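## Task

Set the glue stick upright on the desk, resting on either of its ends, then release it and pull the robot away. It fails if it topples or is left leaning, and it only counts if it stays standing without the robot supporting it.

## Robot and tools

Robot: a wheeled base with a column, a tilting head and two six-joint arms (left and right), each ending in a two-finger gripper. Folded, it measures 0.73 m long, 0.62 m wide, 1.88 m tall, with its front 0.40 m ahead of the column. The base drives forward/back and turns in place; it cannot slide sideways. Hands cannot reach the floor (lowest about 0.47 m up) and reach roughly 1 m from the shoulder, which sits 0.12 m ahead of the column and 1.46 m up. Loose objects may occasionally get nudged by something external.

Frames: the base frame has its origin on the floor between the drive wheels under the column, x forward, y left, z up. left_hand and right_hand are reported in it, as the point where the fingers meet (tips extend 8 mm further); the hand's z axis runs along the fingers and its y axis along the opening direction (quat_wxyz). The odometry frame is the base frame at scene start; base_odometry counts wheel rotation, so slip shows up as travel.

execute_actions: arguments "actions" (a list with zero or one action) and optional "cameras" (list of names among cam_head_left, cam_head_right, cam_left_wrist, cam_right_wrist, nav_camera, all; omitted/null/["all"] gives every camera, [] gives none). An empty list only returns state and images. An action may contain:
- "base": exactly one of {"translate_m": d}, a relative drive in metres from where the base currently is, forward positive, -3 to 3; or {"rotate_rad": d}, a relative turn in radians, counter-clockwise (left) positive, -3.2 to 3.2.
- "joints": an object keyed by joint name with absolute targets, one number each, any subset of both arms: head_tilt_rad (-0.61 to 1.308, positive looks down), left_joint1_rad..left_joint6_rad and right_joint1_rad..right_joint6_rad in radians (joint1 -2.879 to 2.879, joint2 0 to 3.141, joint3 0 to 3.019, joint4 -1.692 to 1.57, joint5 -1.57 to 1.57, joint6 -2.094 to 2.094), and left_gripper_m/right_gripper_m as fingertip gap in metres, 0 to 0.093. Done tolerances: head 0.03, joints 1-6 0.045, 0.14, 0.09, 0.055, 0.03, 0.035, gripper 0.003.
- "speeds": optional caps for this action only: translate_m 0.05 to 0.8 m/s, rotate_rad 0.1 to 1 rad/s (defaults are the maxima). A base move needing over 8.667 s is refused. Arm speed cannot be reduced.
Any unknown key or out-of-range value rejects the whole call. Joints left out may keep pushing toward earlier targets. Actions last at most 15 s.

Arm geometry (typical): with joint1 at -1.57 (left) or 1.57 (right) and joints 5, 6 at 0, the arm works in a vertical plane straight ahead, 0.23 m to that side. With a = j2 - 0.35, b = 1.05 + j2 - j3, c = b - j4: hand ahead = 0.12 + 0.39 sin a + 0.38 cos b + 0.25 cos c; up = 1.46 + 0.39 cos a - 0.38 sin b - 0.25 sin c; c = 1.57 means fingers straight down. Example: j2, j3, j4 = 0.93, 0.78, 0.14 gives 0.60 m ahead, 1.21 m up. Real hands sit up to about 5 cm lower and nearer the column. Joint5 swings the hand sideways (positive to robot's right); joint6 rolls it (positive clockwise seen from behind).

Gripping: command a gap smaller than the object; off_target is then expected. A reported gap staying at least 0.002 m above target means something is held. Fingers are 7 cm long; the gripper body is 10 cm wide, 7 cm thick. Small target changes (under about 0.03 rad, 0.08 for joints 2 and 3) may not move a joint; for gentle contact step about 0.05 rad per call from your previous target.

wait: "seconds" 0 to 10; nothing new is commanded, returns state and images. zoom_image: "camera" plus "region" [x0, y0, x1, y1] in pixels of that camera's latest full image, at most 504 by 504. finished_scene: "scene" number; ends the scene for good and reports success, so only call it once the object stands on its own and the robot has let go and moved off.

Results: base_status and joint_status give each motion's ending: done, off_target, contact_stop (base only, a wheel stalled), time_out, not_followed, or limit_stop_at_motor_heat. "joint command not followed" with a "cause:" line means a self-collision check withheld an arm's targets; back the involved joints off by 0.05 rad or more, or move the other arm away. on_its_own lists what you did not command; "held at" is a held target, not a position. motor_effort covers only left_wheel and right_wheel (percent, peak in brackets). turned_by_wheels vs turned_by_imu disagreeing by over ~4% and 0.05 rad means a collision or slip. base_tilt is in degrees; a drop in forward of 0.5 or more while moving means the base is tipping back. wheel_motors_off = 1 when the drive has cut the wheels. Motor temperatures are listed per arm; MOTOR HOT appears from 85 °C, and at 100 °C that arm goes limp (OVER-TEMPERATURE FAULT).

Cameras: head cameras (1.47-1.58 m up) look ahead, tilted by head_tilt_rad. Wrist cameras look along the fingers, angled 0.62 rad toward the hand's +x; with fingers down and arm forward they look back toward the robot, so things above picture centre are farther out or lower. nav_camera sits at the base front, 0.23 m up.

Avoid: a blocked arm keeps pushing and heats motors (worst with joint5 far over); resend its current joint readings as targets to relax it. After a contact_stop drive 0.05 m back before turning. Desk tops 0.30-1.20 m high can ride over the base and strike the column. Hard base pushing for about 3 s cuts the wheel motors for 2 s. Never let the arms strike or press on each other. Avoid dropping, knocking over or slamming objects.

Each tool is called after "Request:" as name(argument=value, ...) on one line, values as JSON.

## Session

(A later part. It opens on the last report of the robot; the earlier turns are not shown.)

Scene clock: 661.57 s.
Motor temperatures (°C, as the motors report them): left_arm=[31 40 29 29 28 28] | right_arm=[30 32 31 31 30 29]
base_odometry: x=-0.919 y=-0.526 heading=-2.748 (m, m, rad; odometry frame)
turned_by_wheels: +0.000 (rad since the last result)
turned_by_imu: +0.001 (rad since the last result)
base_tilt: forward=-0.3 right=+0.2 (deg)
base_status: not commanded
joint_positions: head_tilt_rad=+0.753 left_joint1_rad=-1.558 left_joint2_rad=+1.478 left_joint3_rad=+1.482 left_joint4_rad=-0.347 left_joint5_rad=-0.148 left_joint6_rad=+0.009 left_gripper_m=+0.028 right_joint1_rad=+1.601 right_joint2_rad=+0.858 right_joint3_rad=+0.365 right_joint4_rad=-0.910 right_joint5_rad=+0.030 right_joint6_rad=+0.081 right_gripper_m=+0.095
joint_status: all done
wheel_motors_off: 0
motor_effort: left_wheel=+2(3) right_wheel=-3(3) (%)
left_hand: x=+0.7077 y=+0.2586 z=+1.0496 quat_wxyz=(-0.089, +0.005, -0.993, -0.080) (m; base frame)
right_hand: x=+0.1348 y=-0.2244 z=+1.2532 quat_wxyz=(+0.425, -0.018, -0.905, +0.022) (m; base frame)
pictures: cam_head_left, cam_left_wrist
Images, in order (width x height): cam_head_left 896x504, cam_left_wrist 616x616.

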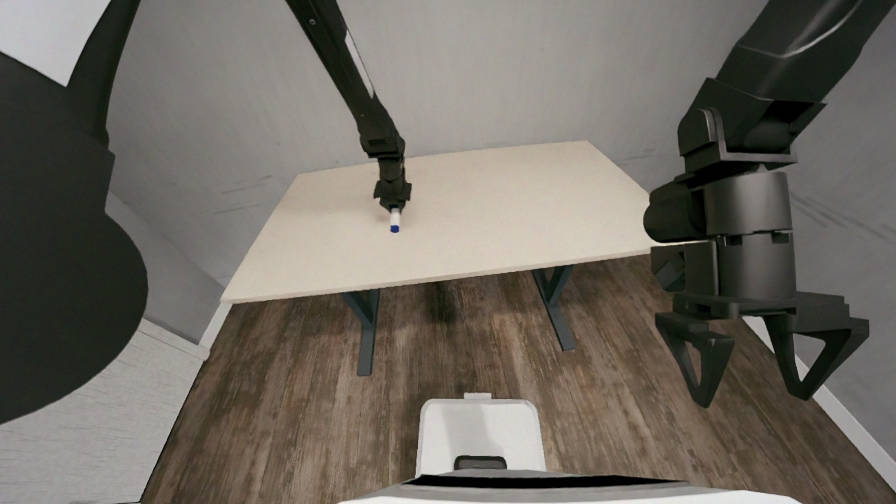

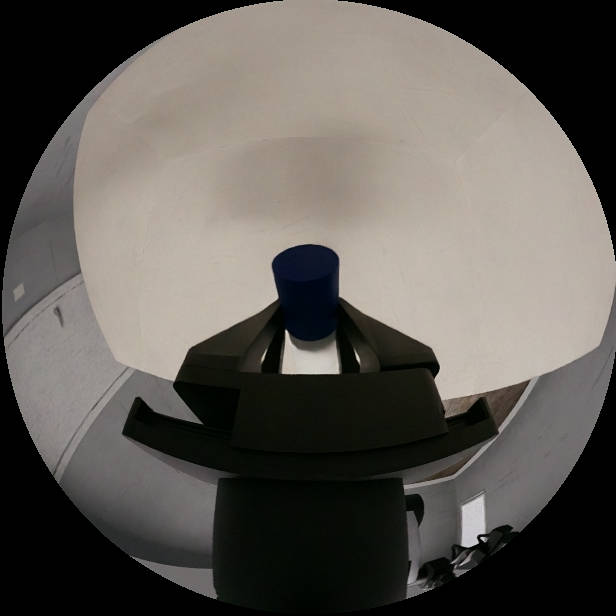

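Request:
execute_actions(actions=[{"joints": {"left_joint2_rad": 1.59, "left_joint4_rad": 1.34, "left_joint5_rad": 0.0}}], cameras=["cam_head_left", "cam_left_wrist"])

Scene clock: 679.97 s.
Motor temperatures (°C, as the motors report them): left_arm=[31 40 29 29 28 28] | right_arm=[30 32 31 31 30 29]
base_odometry: x=-0.919 y=-0.526 heading=-2.748 (m, m, rad; odometry frame)
turned_by_wheels: +0.000 (rad since the last result)
turned_by_imu: +0.001 (rad since the last result)
base_tilt: forward=-0.2 right=+0.1 (deg)
base_status: not commanded
joint_positions: head_tilt_rad=+0.753 left_joint1_rad=-1.558 left_joint2_rad=+1.601 left_joint3_rad=+1.477 left_joint4_rad=+1.321 left_joint5_rad=-0.002 left_joint6_rad=+0.009 left_gripper_m=+0.028 right_joint1_rad=+1.601 right_joint2_rad=+0.858 right_joint3_rad=+0.365 right_joint4_rad=-0.910 right_joint5_rad=+0.030 right_joint6_rad=+0.081 right_gripper_m=+0.095
joint_status: all done
wheel_motors_off: 0
motor_effort: left_wheel=+1(3) right_wheel=-3(3) (%)
left_hand: x=+0.8816 y=+0.2323 z=+1.2605 quat_wxyz=(-0.758, -0.004, -0.652, -0.010) (m; base frame)
right_hand: x=+0.1348 y=-0.2244 z=+1.2532 quat_wxyz=(+0.425, -0.018, -0.905, +0.022) (m; base frame)
pictures: cam_head_left, cam_left_wrist
Images, in order (width x height): cam_head_left 896x504, cam_left_wrist 616x616.

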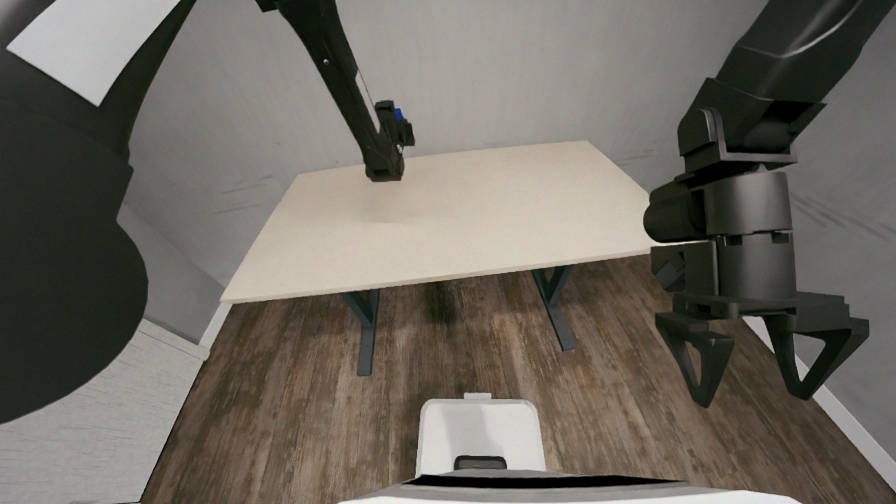

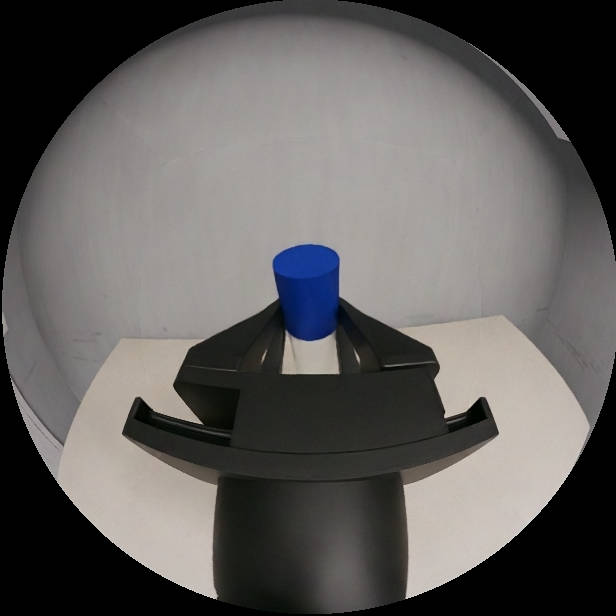

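Request:
execute_actions(actions=[{"joints": {"left_joint2_rad": 1.935, "left_joint4_rad": 1.46}}], cameras=["cam_head_left", "cam_head_right", "cam_left_wrist"])

Scene clock: 718.33 s.
Motor temperatures (°C, as the motors report them): left_arm=[31 41 30 29 28 28] | right_arm=[30 32 31 31 30 29]
base_odometry: x=-0.919 y=-0.526 heading=-2.748 (m, m, rad; odometry frame)
turned_by_wheels: +0.000 (rad since the last result)
turned_by_imu: +0.001 (rad since the last result)
base_tilt: forward=-0.1 right=+0.2 (deg)
base_status: not commanded
joint_positions: head_tilt_rad=+0.753 left_joint1_rad=-1.558 left_joint2_rad=+1.960 left_joint3_rad=+1.478 left_joint4_rad=+1.468 left_joint5_rad=+0.001 left_joint6_rad=+0.007 left_gripper_m=+0.028 right_joint1_rad=+1.601 right_joint2_rad=+0.858 right_joint3_rad=+0.366 right_joint4_rad=-0.910 right_joint5_rad=+0.030 right_joint6_rad=+0.081 right_gripper_m=+0.095
joint_status: all done
wheel_motors_off: 0
motor_effort: left_wheel=+3(8) right_wheel=-3(5) (%)
left_hand: x=+0.7697 y=+0.2335 z=+1.0429 quat_wxyz=(-0.685, -0.005, -0.728, -0.008) (m; base frame)
right_hand: x=+0.1352 y=-0.2244 z=+1.2531 quat_wxyz=(+0.424, -0.018, -0.905, +0.022) (m; base frame)
pictures: cam_head_left, cam_head_right, cam_left_wrist
Images, in order (width x height): cam_head_left 896x504, cam_head_right 896x504, cam_left_wrist 616x616.

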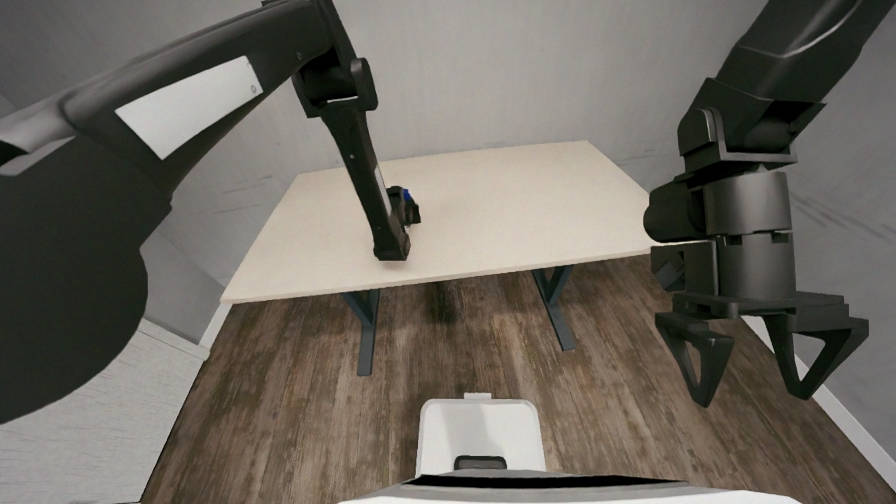

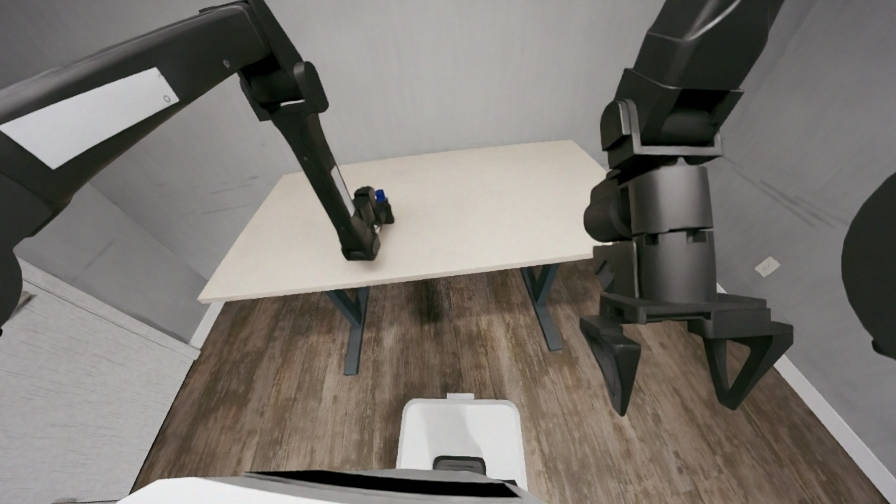

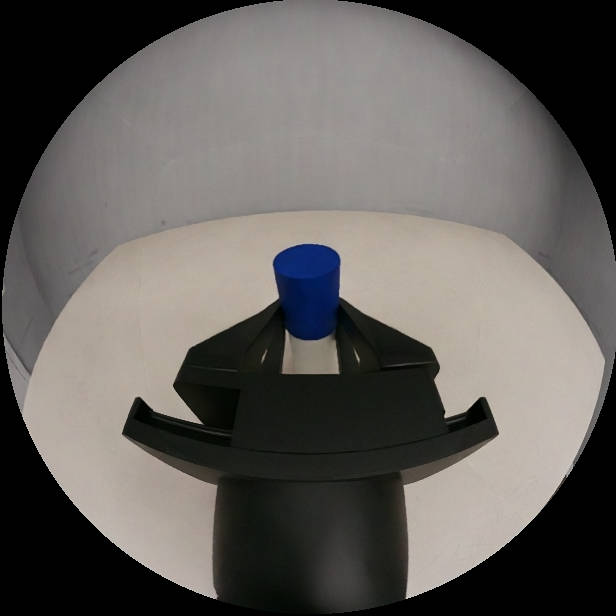

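Request:
execute_actions(actions=[{"joints": {"left_joint2_rad": 2.01, "left_joint4_rad": 1.43}}], cameras=["cam_head_left", "cam_head_right", "cam_left_wrist"])

Scene clock: 738.70 s.
Motor temperatures (°C, as the motors report them): left_arm=[31 41 29 29 28 28] | right_arm=[30 32 31 31 30 29]
base_odometry: x=-0.919 y=-0.526 heading=-2.748 (m, m, rad; odometry frame)
turned_by_wheels: +0.000 (rad since the last result)
turned_by_imu: +0.001 (rad since the last result)
base_tilt: forward=-0.3 right=+0.2 (deg)
base_status: not commanded
joint_positions: head_tilt_rad=+0.753 left_joint1_rad=-1.558 left_joint2_rad=+1.973 left_joint3_rad=+1.482 left_joint4_rad=+1.443 left_joint5_rad=+0.001 left_joint6_rad=+0.007 left_gripper_m=+0.028 right_joint1_rad=+1.601 right_joint2_rad=+0.858 right_joint3_rad=+0.366 right_joint4_rad=-0.910 right_joint5_rad=+0.030 right_joint6_rad=+0.081 right_gripper_m=+0.095
joint_status: all done
wheel_motors_off: 0
motor_effort: left_wheel=+5(3) right_wheel=-3(4) (%)
left_hand: x=+0.7654 y=+0.2336 z=+1.0293 quat_wxyz=(-0.673, -0.005, -0.740, -0.008) (m; base frame)
right_hand: x=+0.1352 y=-0.2244 z=+1.2531 quat_wxyz=(+0.424, -0.018, -0.905, +0.022) (m; base frame)
pictures: cam_head_left, cam_head_right, cam_left_wrist
Images, in order (width x height): cam_head_left 896x504, cam_head_right 896x504, cam_left_wrist 616x616.

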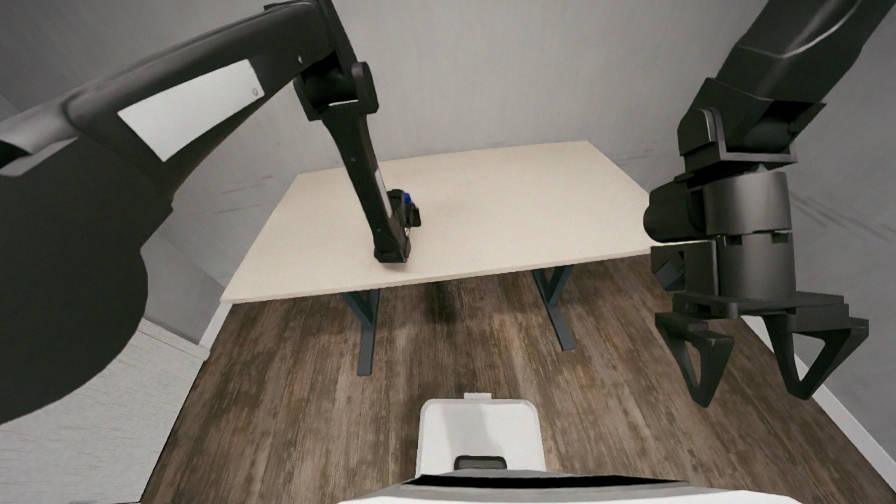

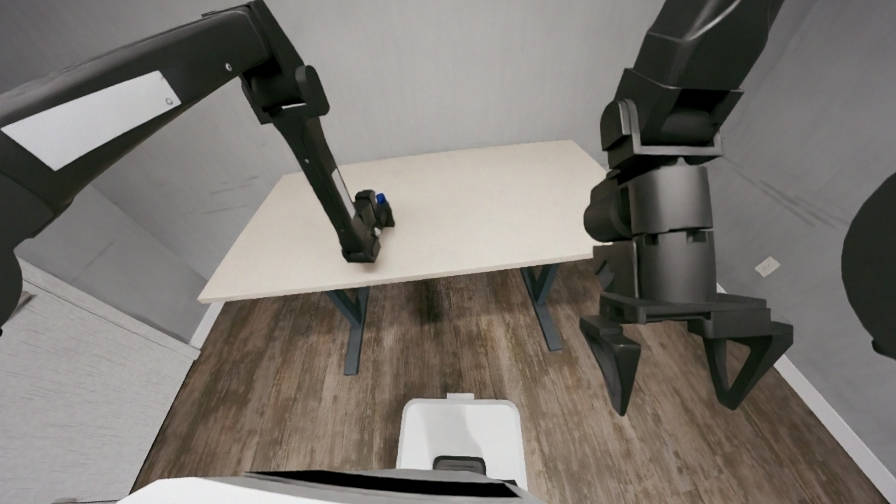

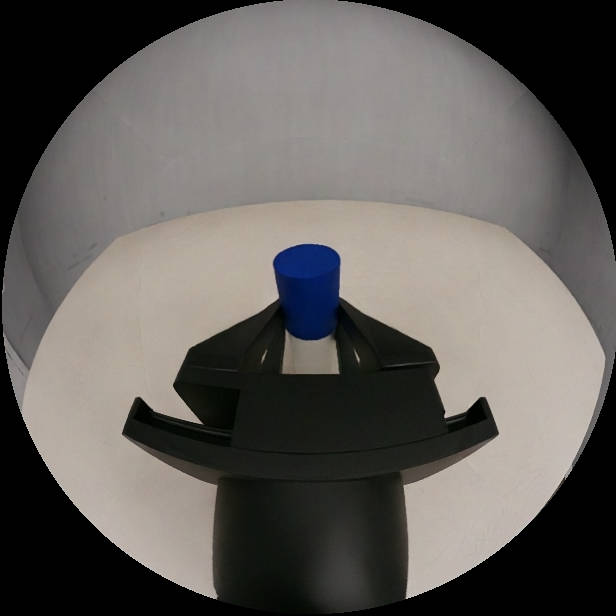

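Request:
zoom_image(camera="cam_head_right", region=[330, 170, 430, 280])

Request:
zoom_image(camera="cam_left_wrist", region=[160, 200, 460, 420])

Region (330, 170, 430, 280) of cam_head_right's 896x504 image, scaled by 4.582, with more detail than that image has; it fills the left 458 columns of this view, and the rest is white.

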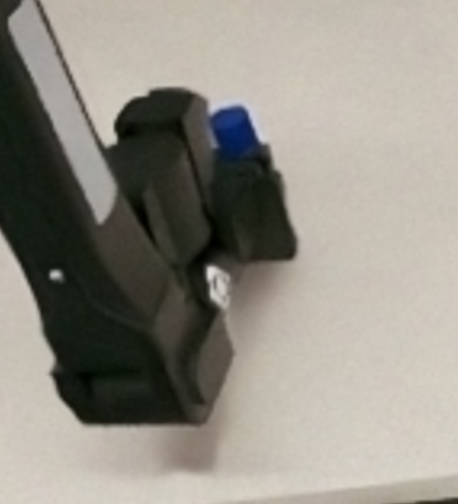

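Region (160, 200, 460, 420) of cam_left_wrist's 616x616 image, scaled by 1.680, with more detail than that image has; it fills the top 370 rows of this view, and the rest is white.

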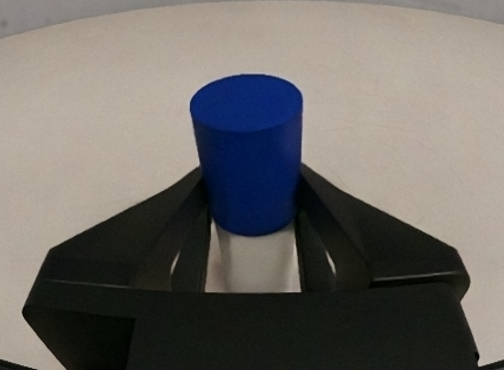

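Request:
execute_actions(actions=[{"joints": {"left_joint2_rad": 2.05}}], cameras=["cam_head_right", "cam_left_wrist"])

Scene clock: 785.80 s.
Motor temperatures (°C, as the motors report them): left_arm=[31 39 29 29 28 28] | right_arm=[30 32 31 31 30 29]
base_odometry: x=-0.919 y=-0.526 heading=-2.748 (m, m, rad; odometry frame)
turned_by_wheels: +0.000 (rad since the last result)
turned_by_imu: +0.001 (rad since the last result)
base_tilt: forward=-0.3 right=+0.2 (deg)
base_status: not commanded
joint_positions: head_tilt_rad=+0.753 left_joint1_rad=-1.558 left_joint2_rad=+1.981 left_joint3_rad=+1.490 left_joint4_rad=+1.450 left_joint5_rad=+0.001 left_joint6_rad=+0.007 left_gripper_m=+0.028 right_joint1_rad=+1.601 right_joint2_rad=+0.858 right_joint3_rad=+0.366 right_joint4_rad=-0.910 right_joint5_rad=+0.030 right_joint6_rad=+0.081 right_gripper_m=+0.095
joint_status: all done
wheel_motors_off: 0
motor_effort: left_wheel=+4(3) right_wheel=-4(3) (%)
left_hand: x=+0.7655 y=+0.2336 z=+1.0282 quat_wxyz=(-0.675, -0.005, -0.737, -0.008) (m; base frame)
right_hand: x=+0.1352 y=-0.2244 z=+1.2531 quat_wxyz=(+0.424, -0.018, -0.905, +0.022) (m; base frame)
pictures: cam_head_right, cam_left_wrist
Images, in order (width x height): cam_head_right 896x504, cam_left_wrist 616x616.

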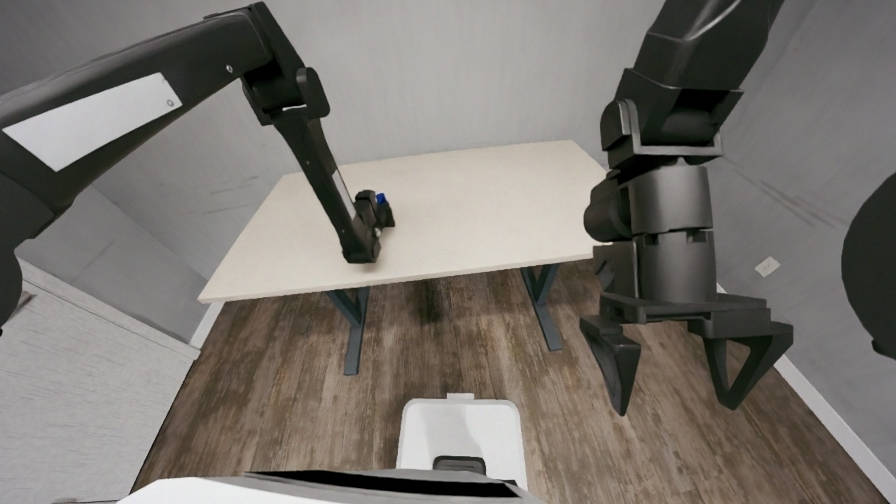

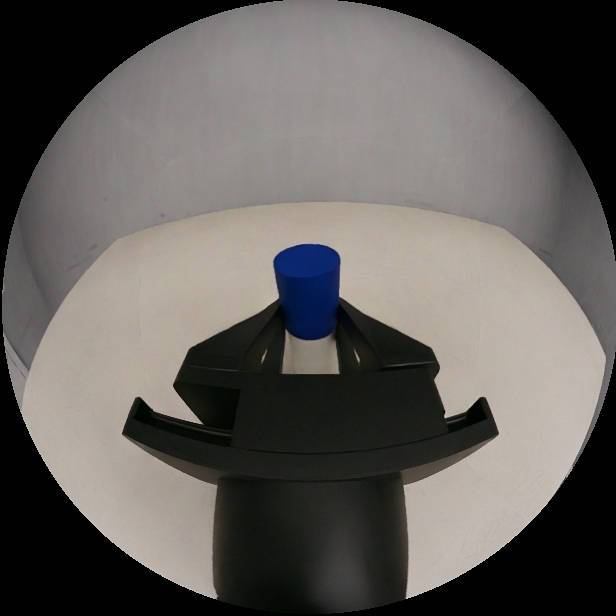

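Request:
execute_actions(actions=[{"joints": {"left_joint2_rad": 1.975, "left_joint4_rad": 1.45, "left_gripper_m": 0.093}}], cameras=["cam_head_right", "cam_left_wrist"])

Scene clock: 801.20 s.
Motor temperatures (°C, as the motors report them): left_arm=[31 39 29 29 28 28] | right_arm=[30 32 31 31 30 29]
base_odometry: x=-0.919 y=-0.526 heading=-2.748 (m, m, rad; odometry frame)
turned_by_wheels: +0.000 (rad since the last result)
turned_by_imu: +0.001 (rad since the last result)
base_tilt: forward=-0.4 right=+0.2 (deg)
base_status: not commanded
joint_positions: head_tilt_rad=+0.753 left_joint1_rad=-1.558 left_joint2_rad=+1.981 left_joint3_rad=+1.490 left_joint4_rad=+1.454 left_joint5_rad=+0.001 left_joint6_rad=+0.007 left_gripper_m=+0.093 right_joint1_rad=+1.601 right_joint2_rad=+0.858 right_joint3_rad=+0.366 right_joint4_rad=-0.910 right_joint5_rad=+0.030 right_joint6_rad=+0.081 right_gripper_m=+0.095
joint_status: all done
wheel_motors_off: 0
motor_effort: left_wheel=+1(5) right_wheel=-3(3) (%)
left_hand: x=+0.7656 y=+0.2337 z=+1.0293 quat_wxyz=(-0.677, -0.004, -0.736, -0.008) (m; base frame)
right_hand: x=+0.1352 y=-0.2244 z=+1.2531 quat_wxyz=(+0.424, -0.018, -0.905, +0.022) (m; base frame)
pictures: cam_head_right, cam_left_wrist
Images, in order (width x height): cam_head_right 896x504, cam_left_wrist 616x616.

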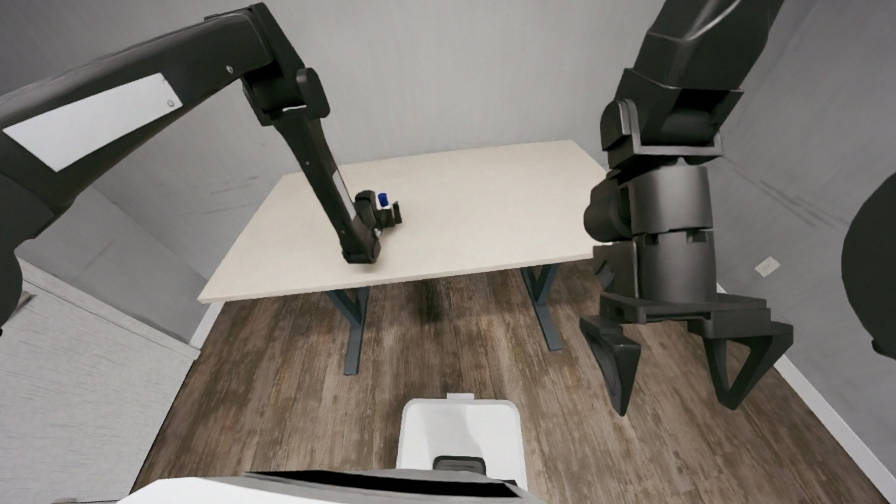

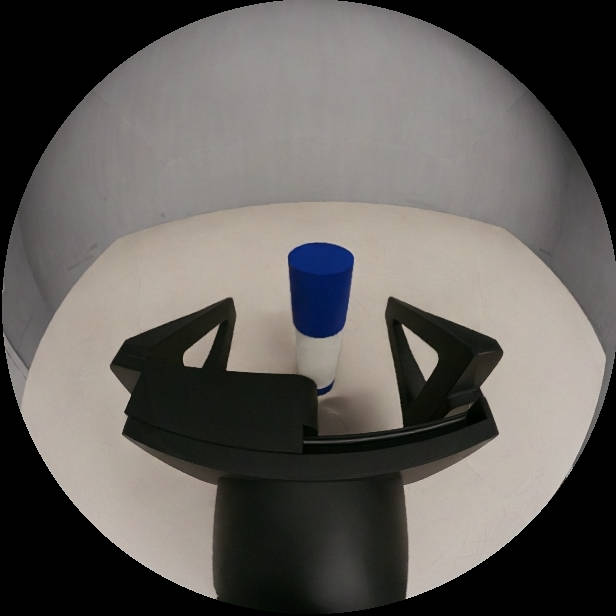

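Request:
execute_actions(actions=[{"base": {"translate_m": -0.35}}], cameras=["cam_head_left", "cam_head_right", "cam_left_wrist"])

Scene clock: 814.87 s.
Motor temperatures (°C, as the motors report them): left_arm=[31 40 29 29 28 28] | right_arm=[30 32 31 31 30 29]
base_odometry: x=-0.596 y=-0.392 heading=-2.749 (m, m, rad; odometry frame)
turned_by_wheels: -0.001 (rad since the last result)
turned_by_imu: -0.001 (rad since the last result)
base_tilt: forward=-0.3 right=+0.3 (deg)
base_status: done
joint_positions: head_tilt_rad=+0.754 left_joint1_rad=-1.558 left_joint2_rad=+1.981 left_joint3_rad=+1.487 left_joint4_rad=+1.454 left_joint5_rad=+0.001 left_joint6_rad=+0.007 left_gripper_m=+0.093 right_joint1_rad=+1.601 right_joint2_rad=+0.856 right_joint3_rad=+0.363 right_joint4_rad=-0.910 right_joint5_rad=+0.030 right_joint6_rad=+0.081 right_gripper_m=+0.095
joint_status: not commanded
wheel_motors_off: 0
motor_effort: left_wheel=-1(28) right_wheel=+1(70) (%)
left_hand: x=+0.7644 y=+0.2334 z=+1.0286 quat_wxyz=(-0.676, -0.004, -0.737, -0.008) (m; base frame)
right_hand: x=+0.1343 y=-0.2245 z=+1.2535 quat_wxyz=(+0.425, -0.018, -0.905, +0.022) (m; base frame)
pictures: cam_head_left, cam_head_right, cam_left_wrist
Images, in order (width x height): cam_head_left 896x504, cam_head_right 896x504, cam_left_wrist 616x616.

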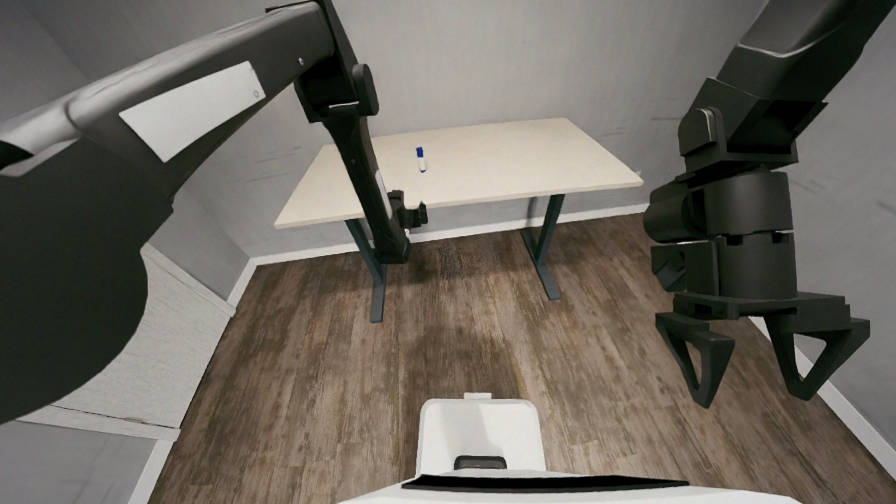

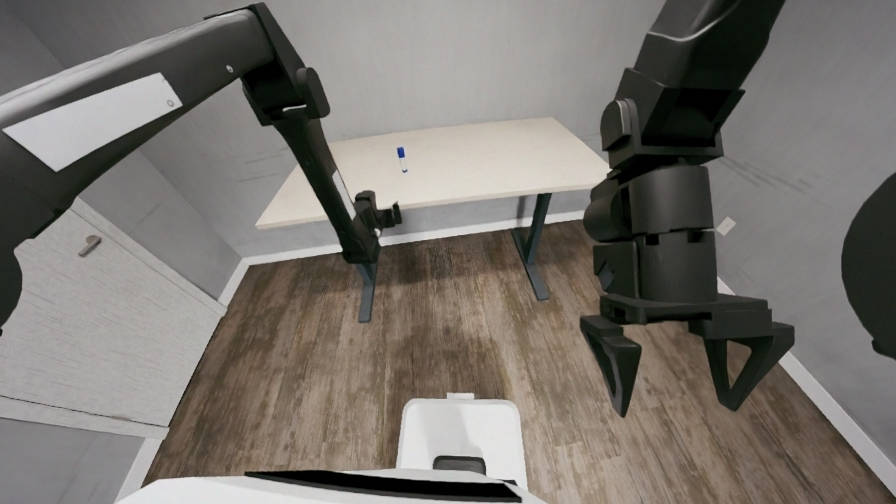

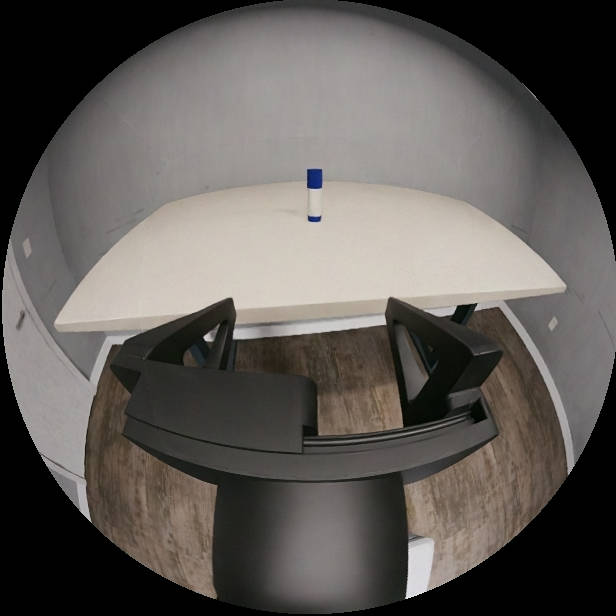

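Request:
finished_scene(scene=1)

The scene is finished: the task was done.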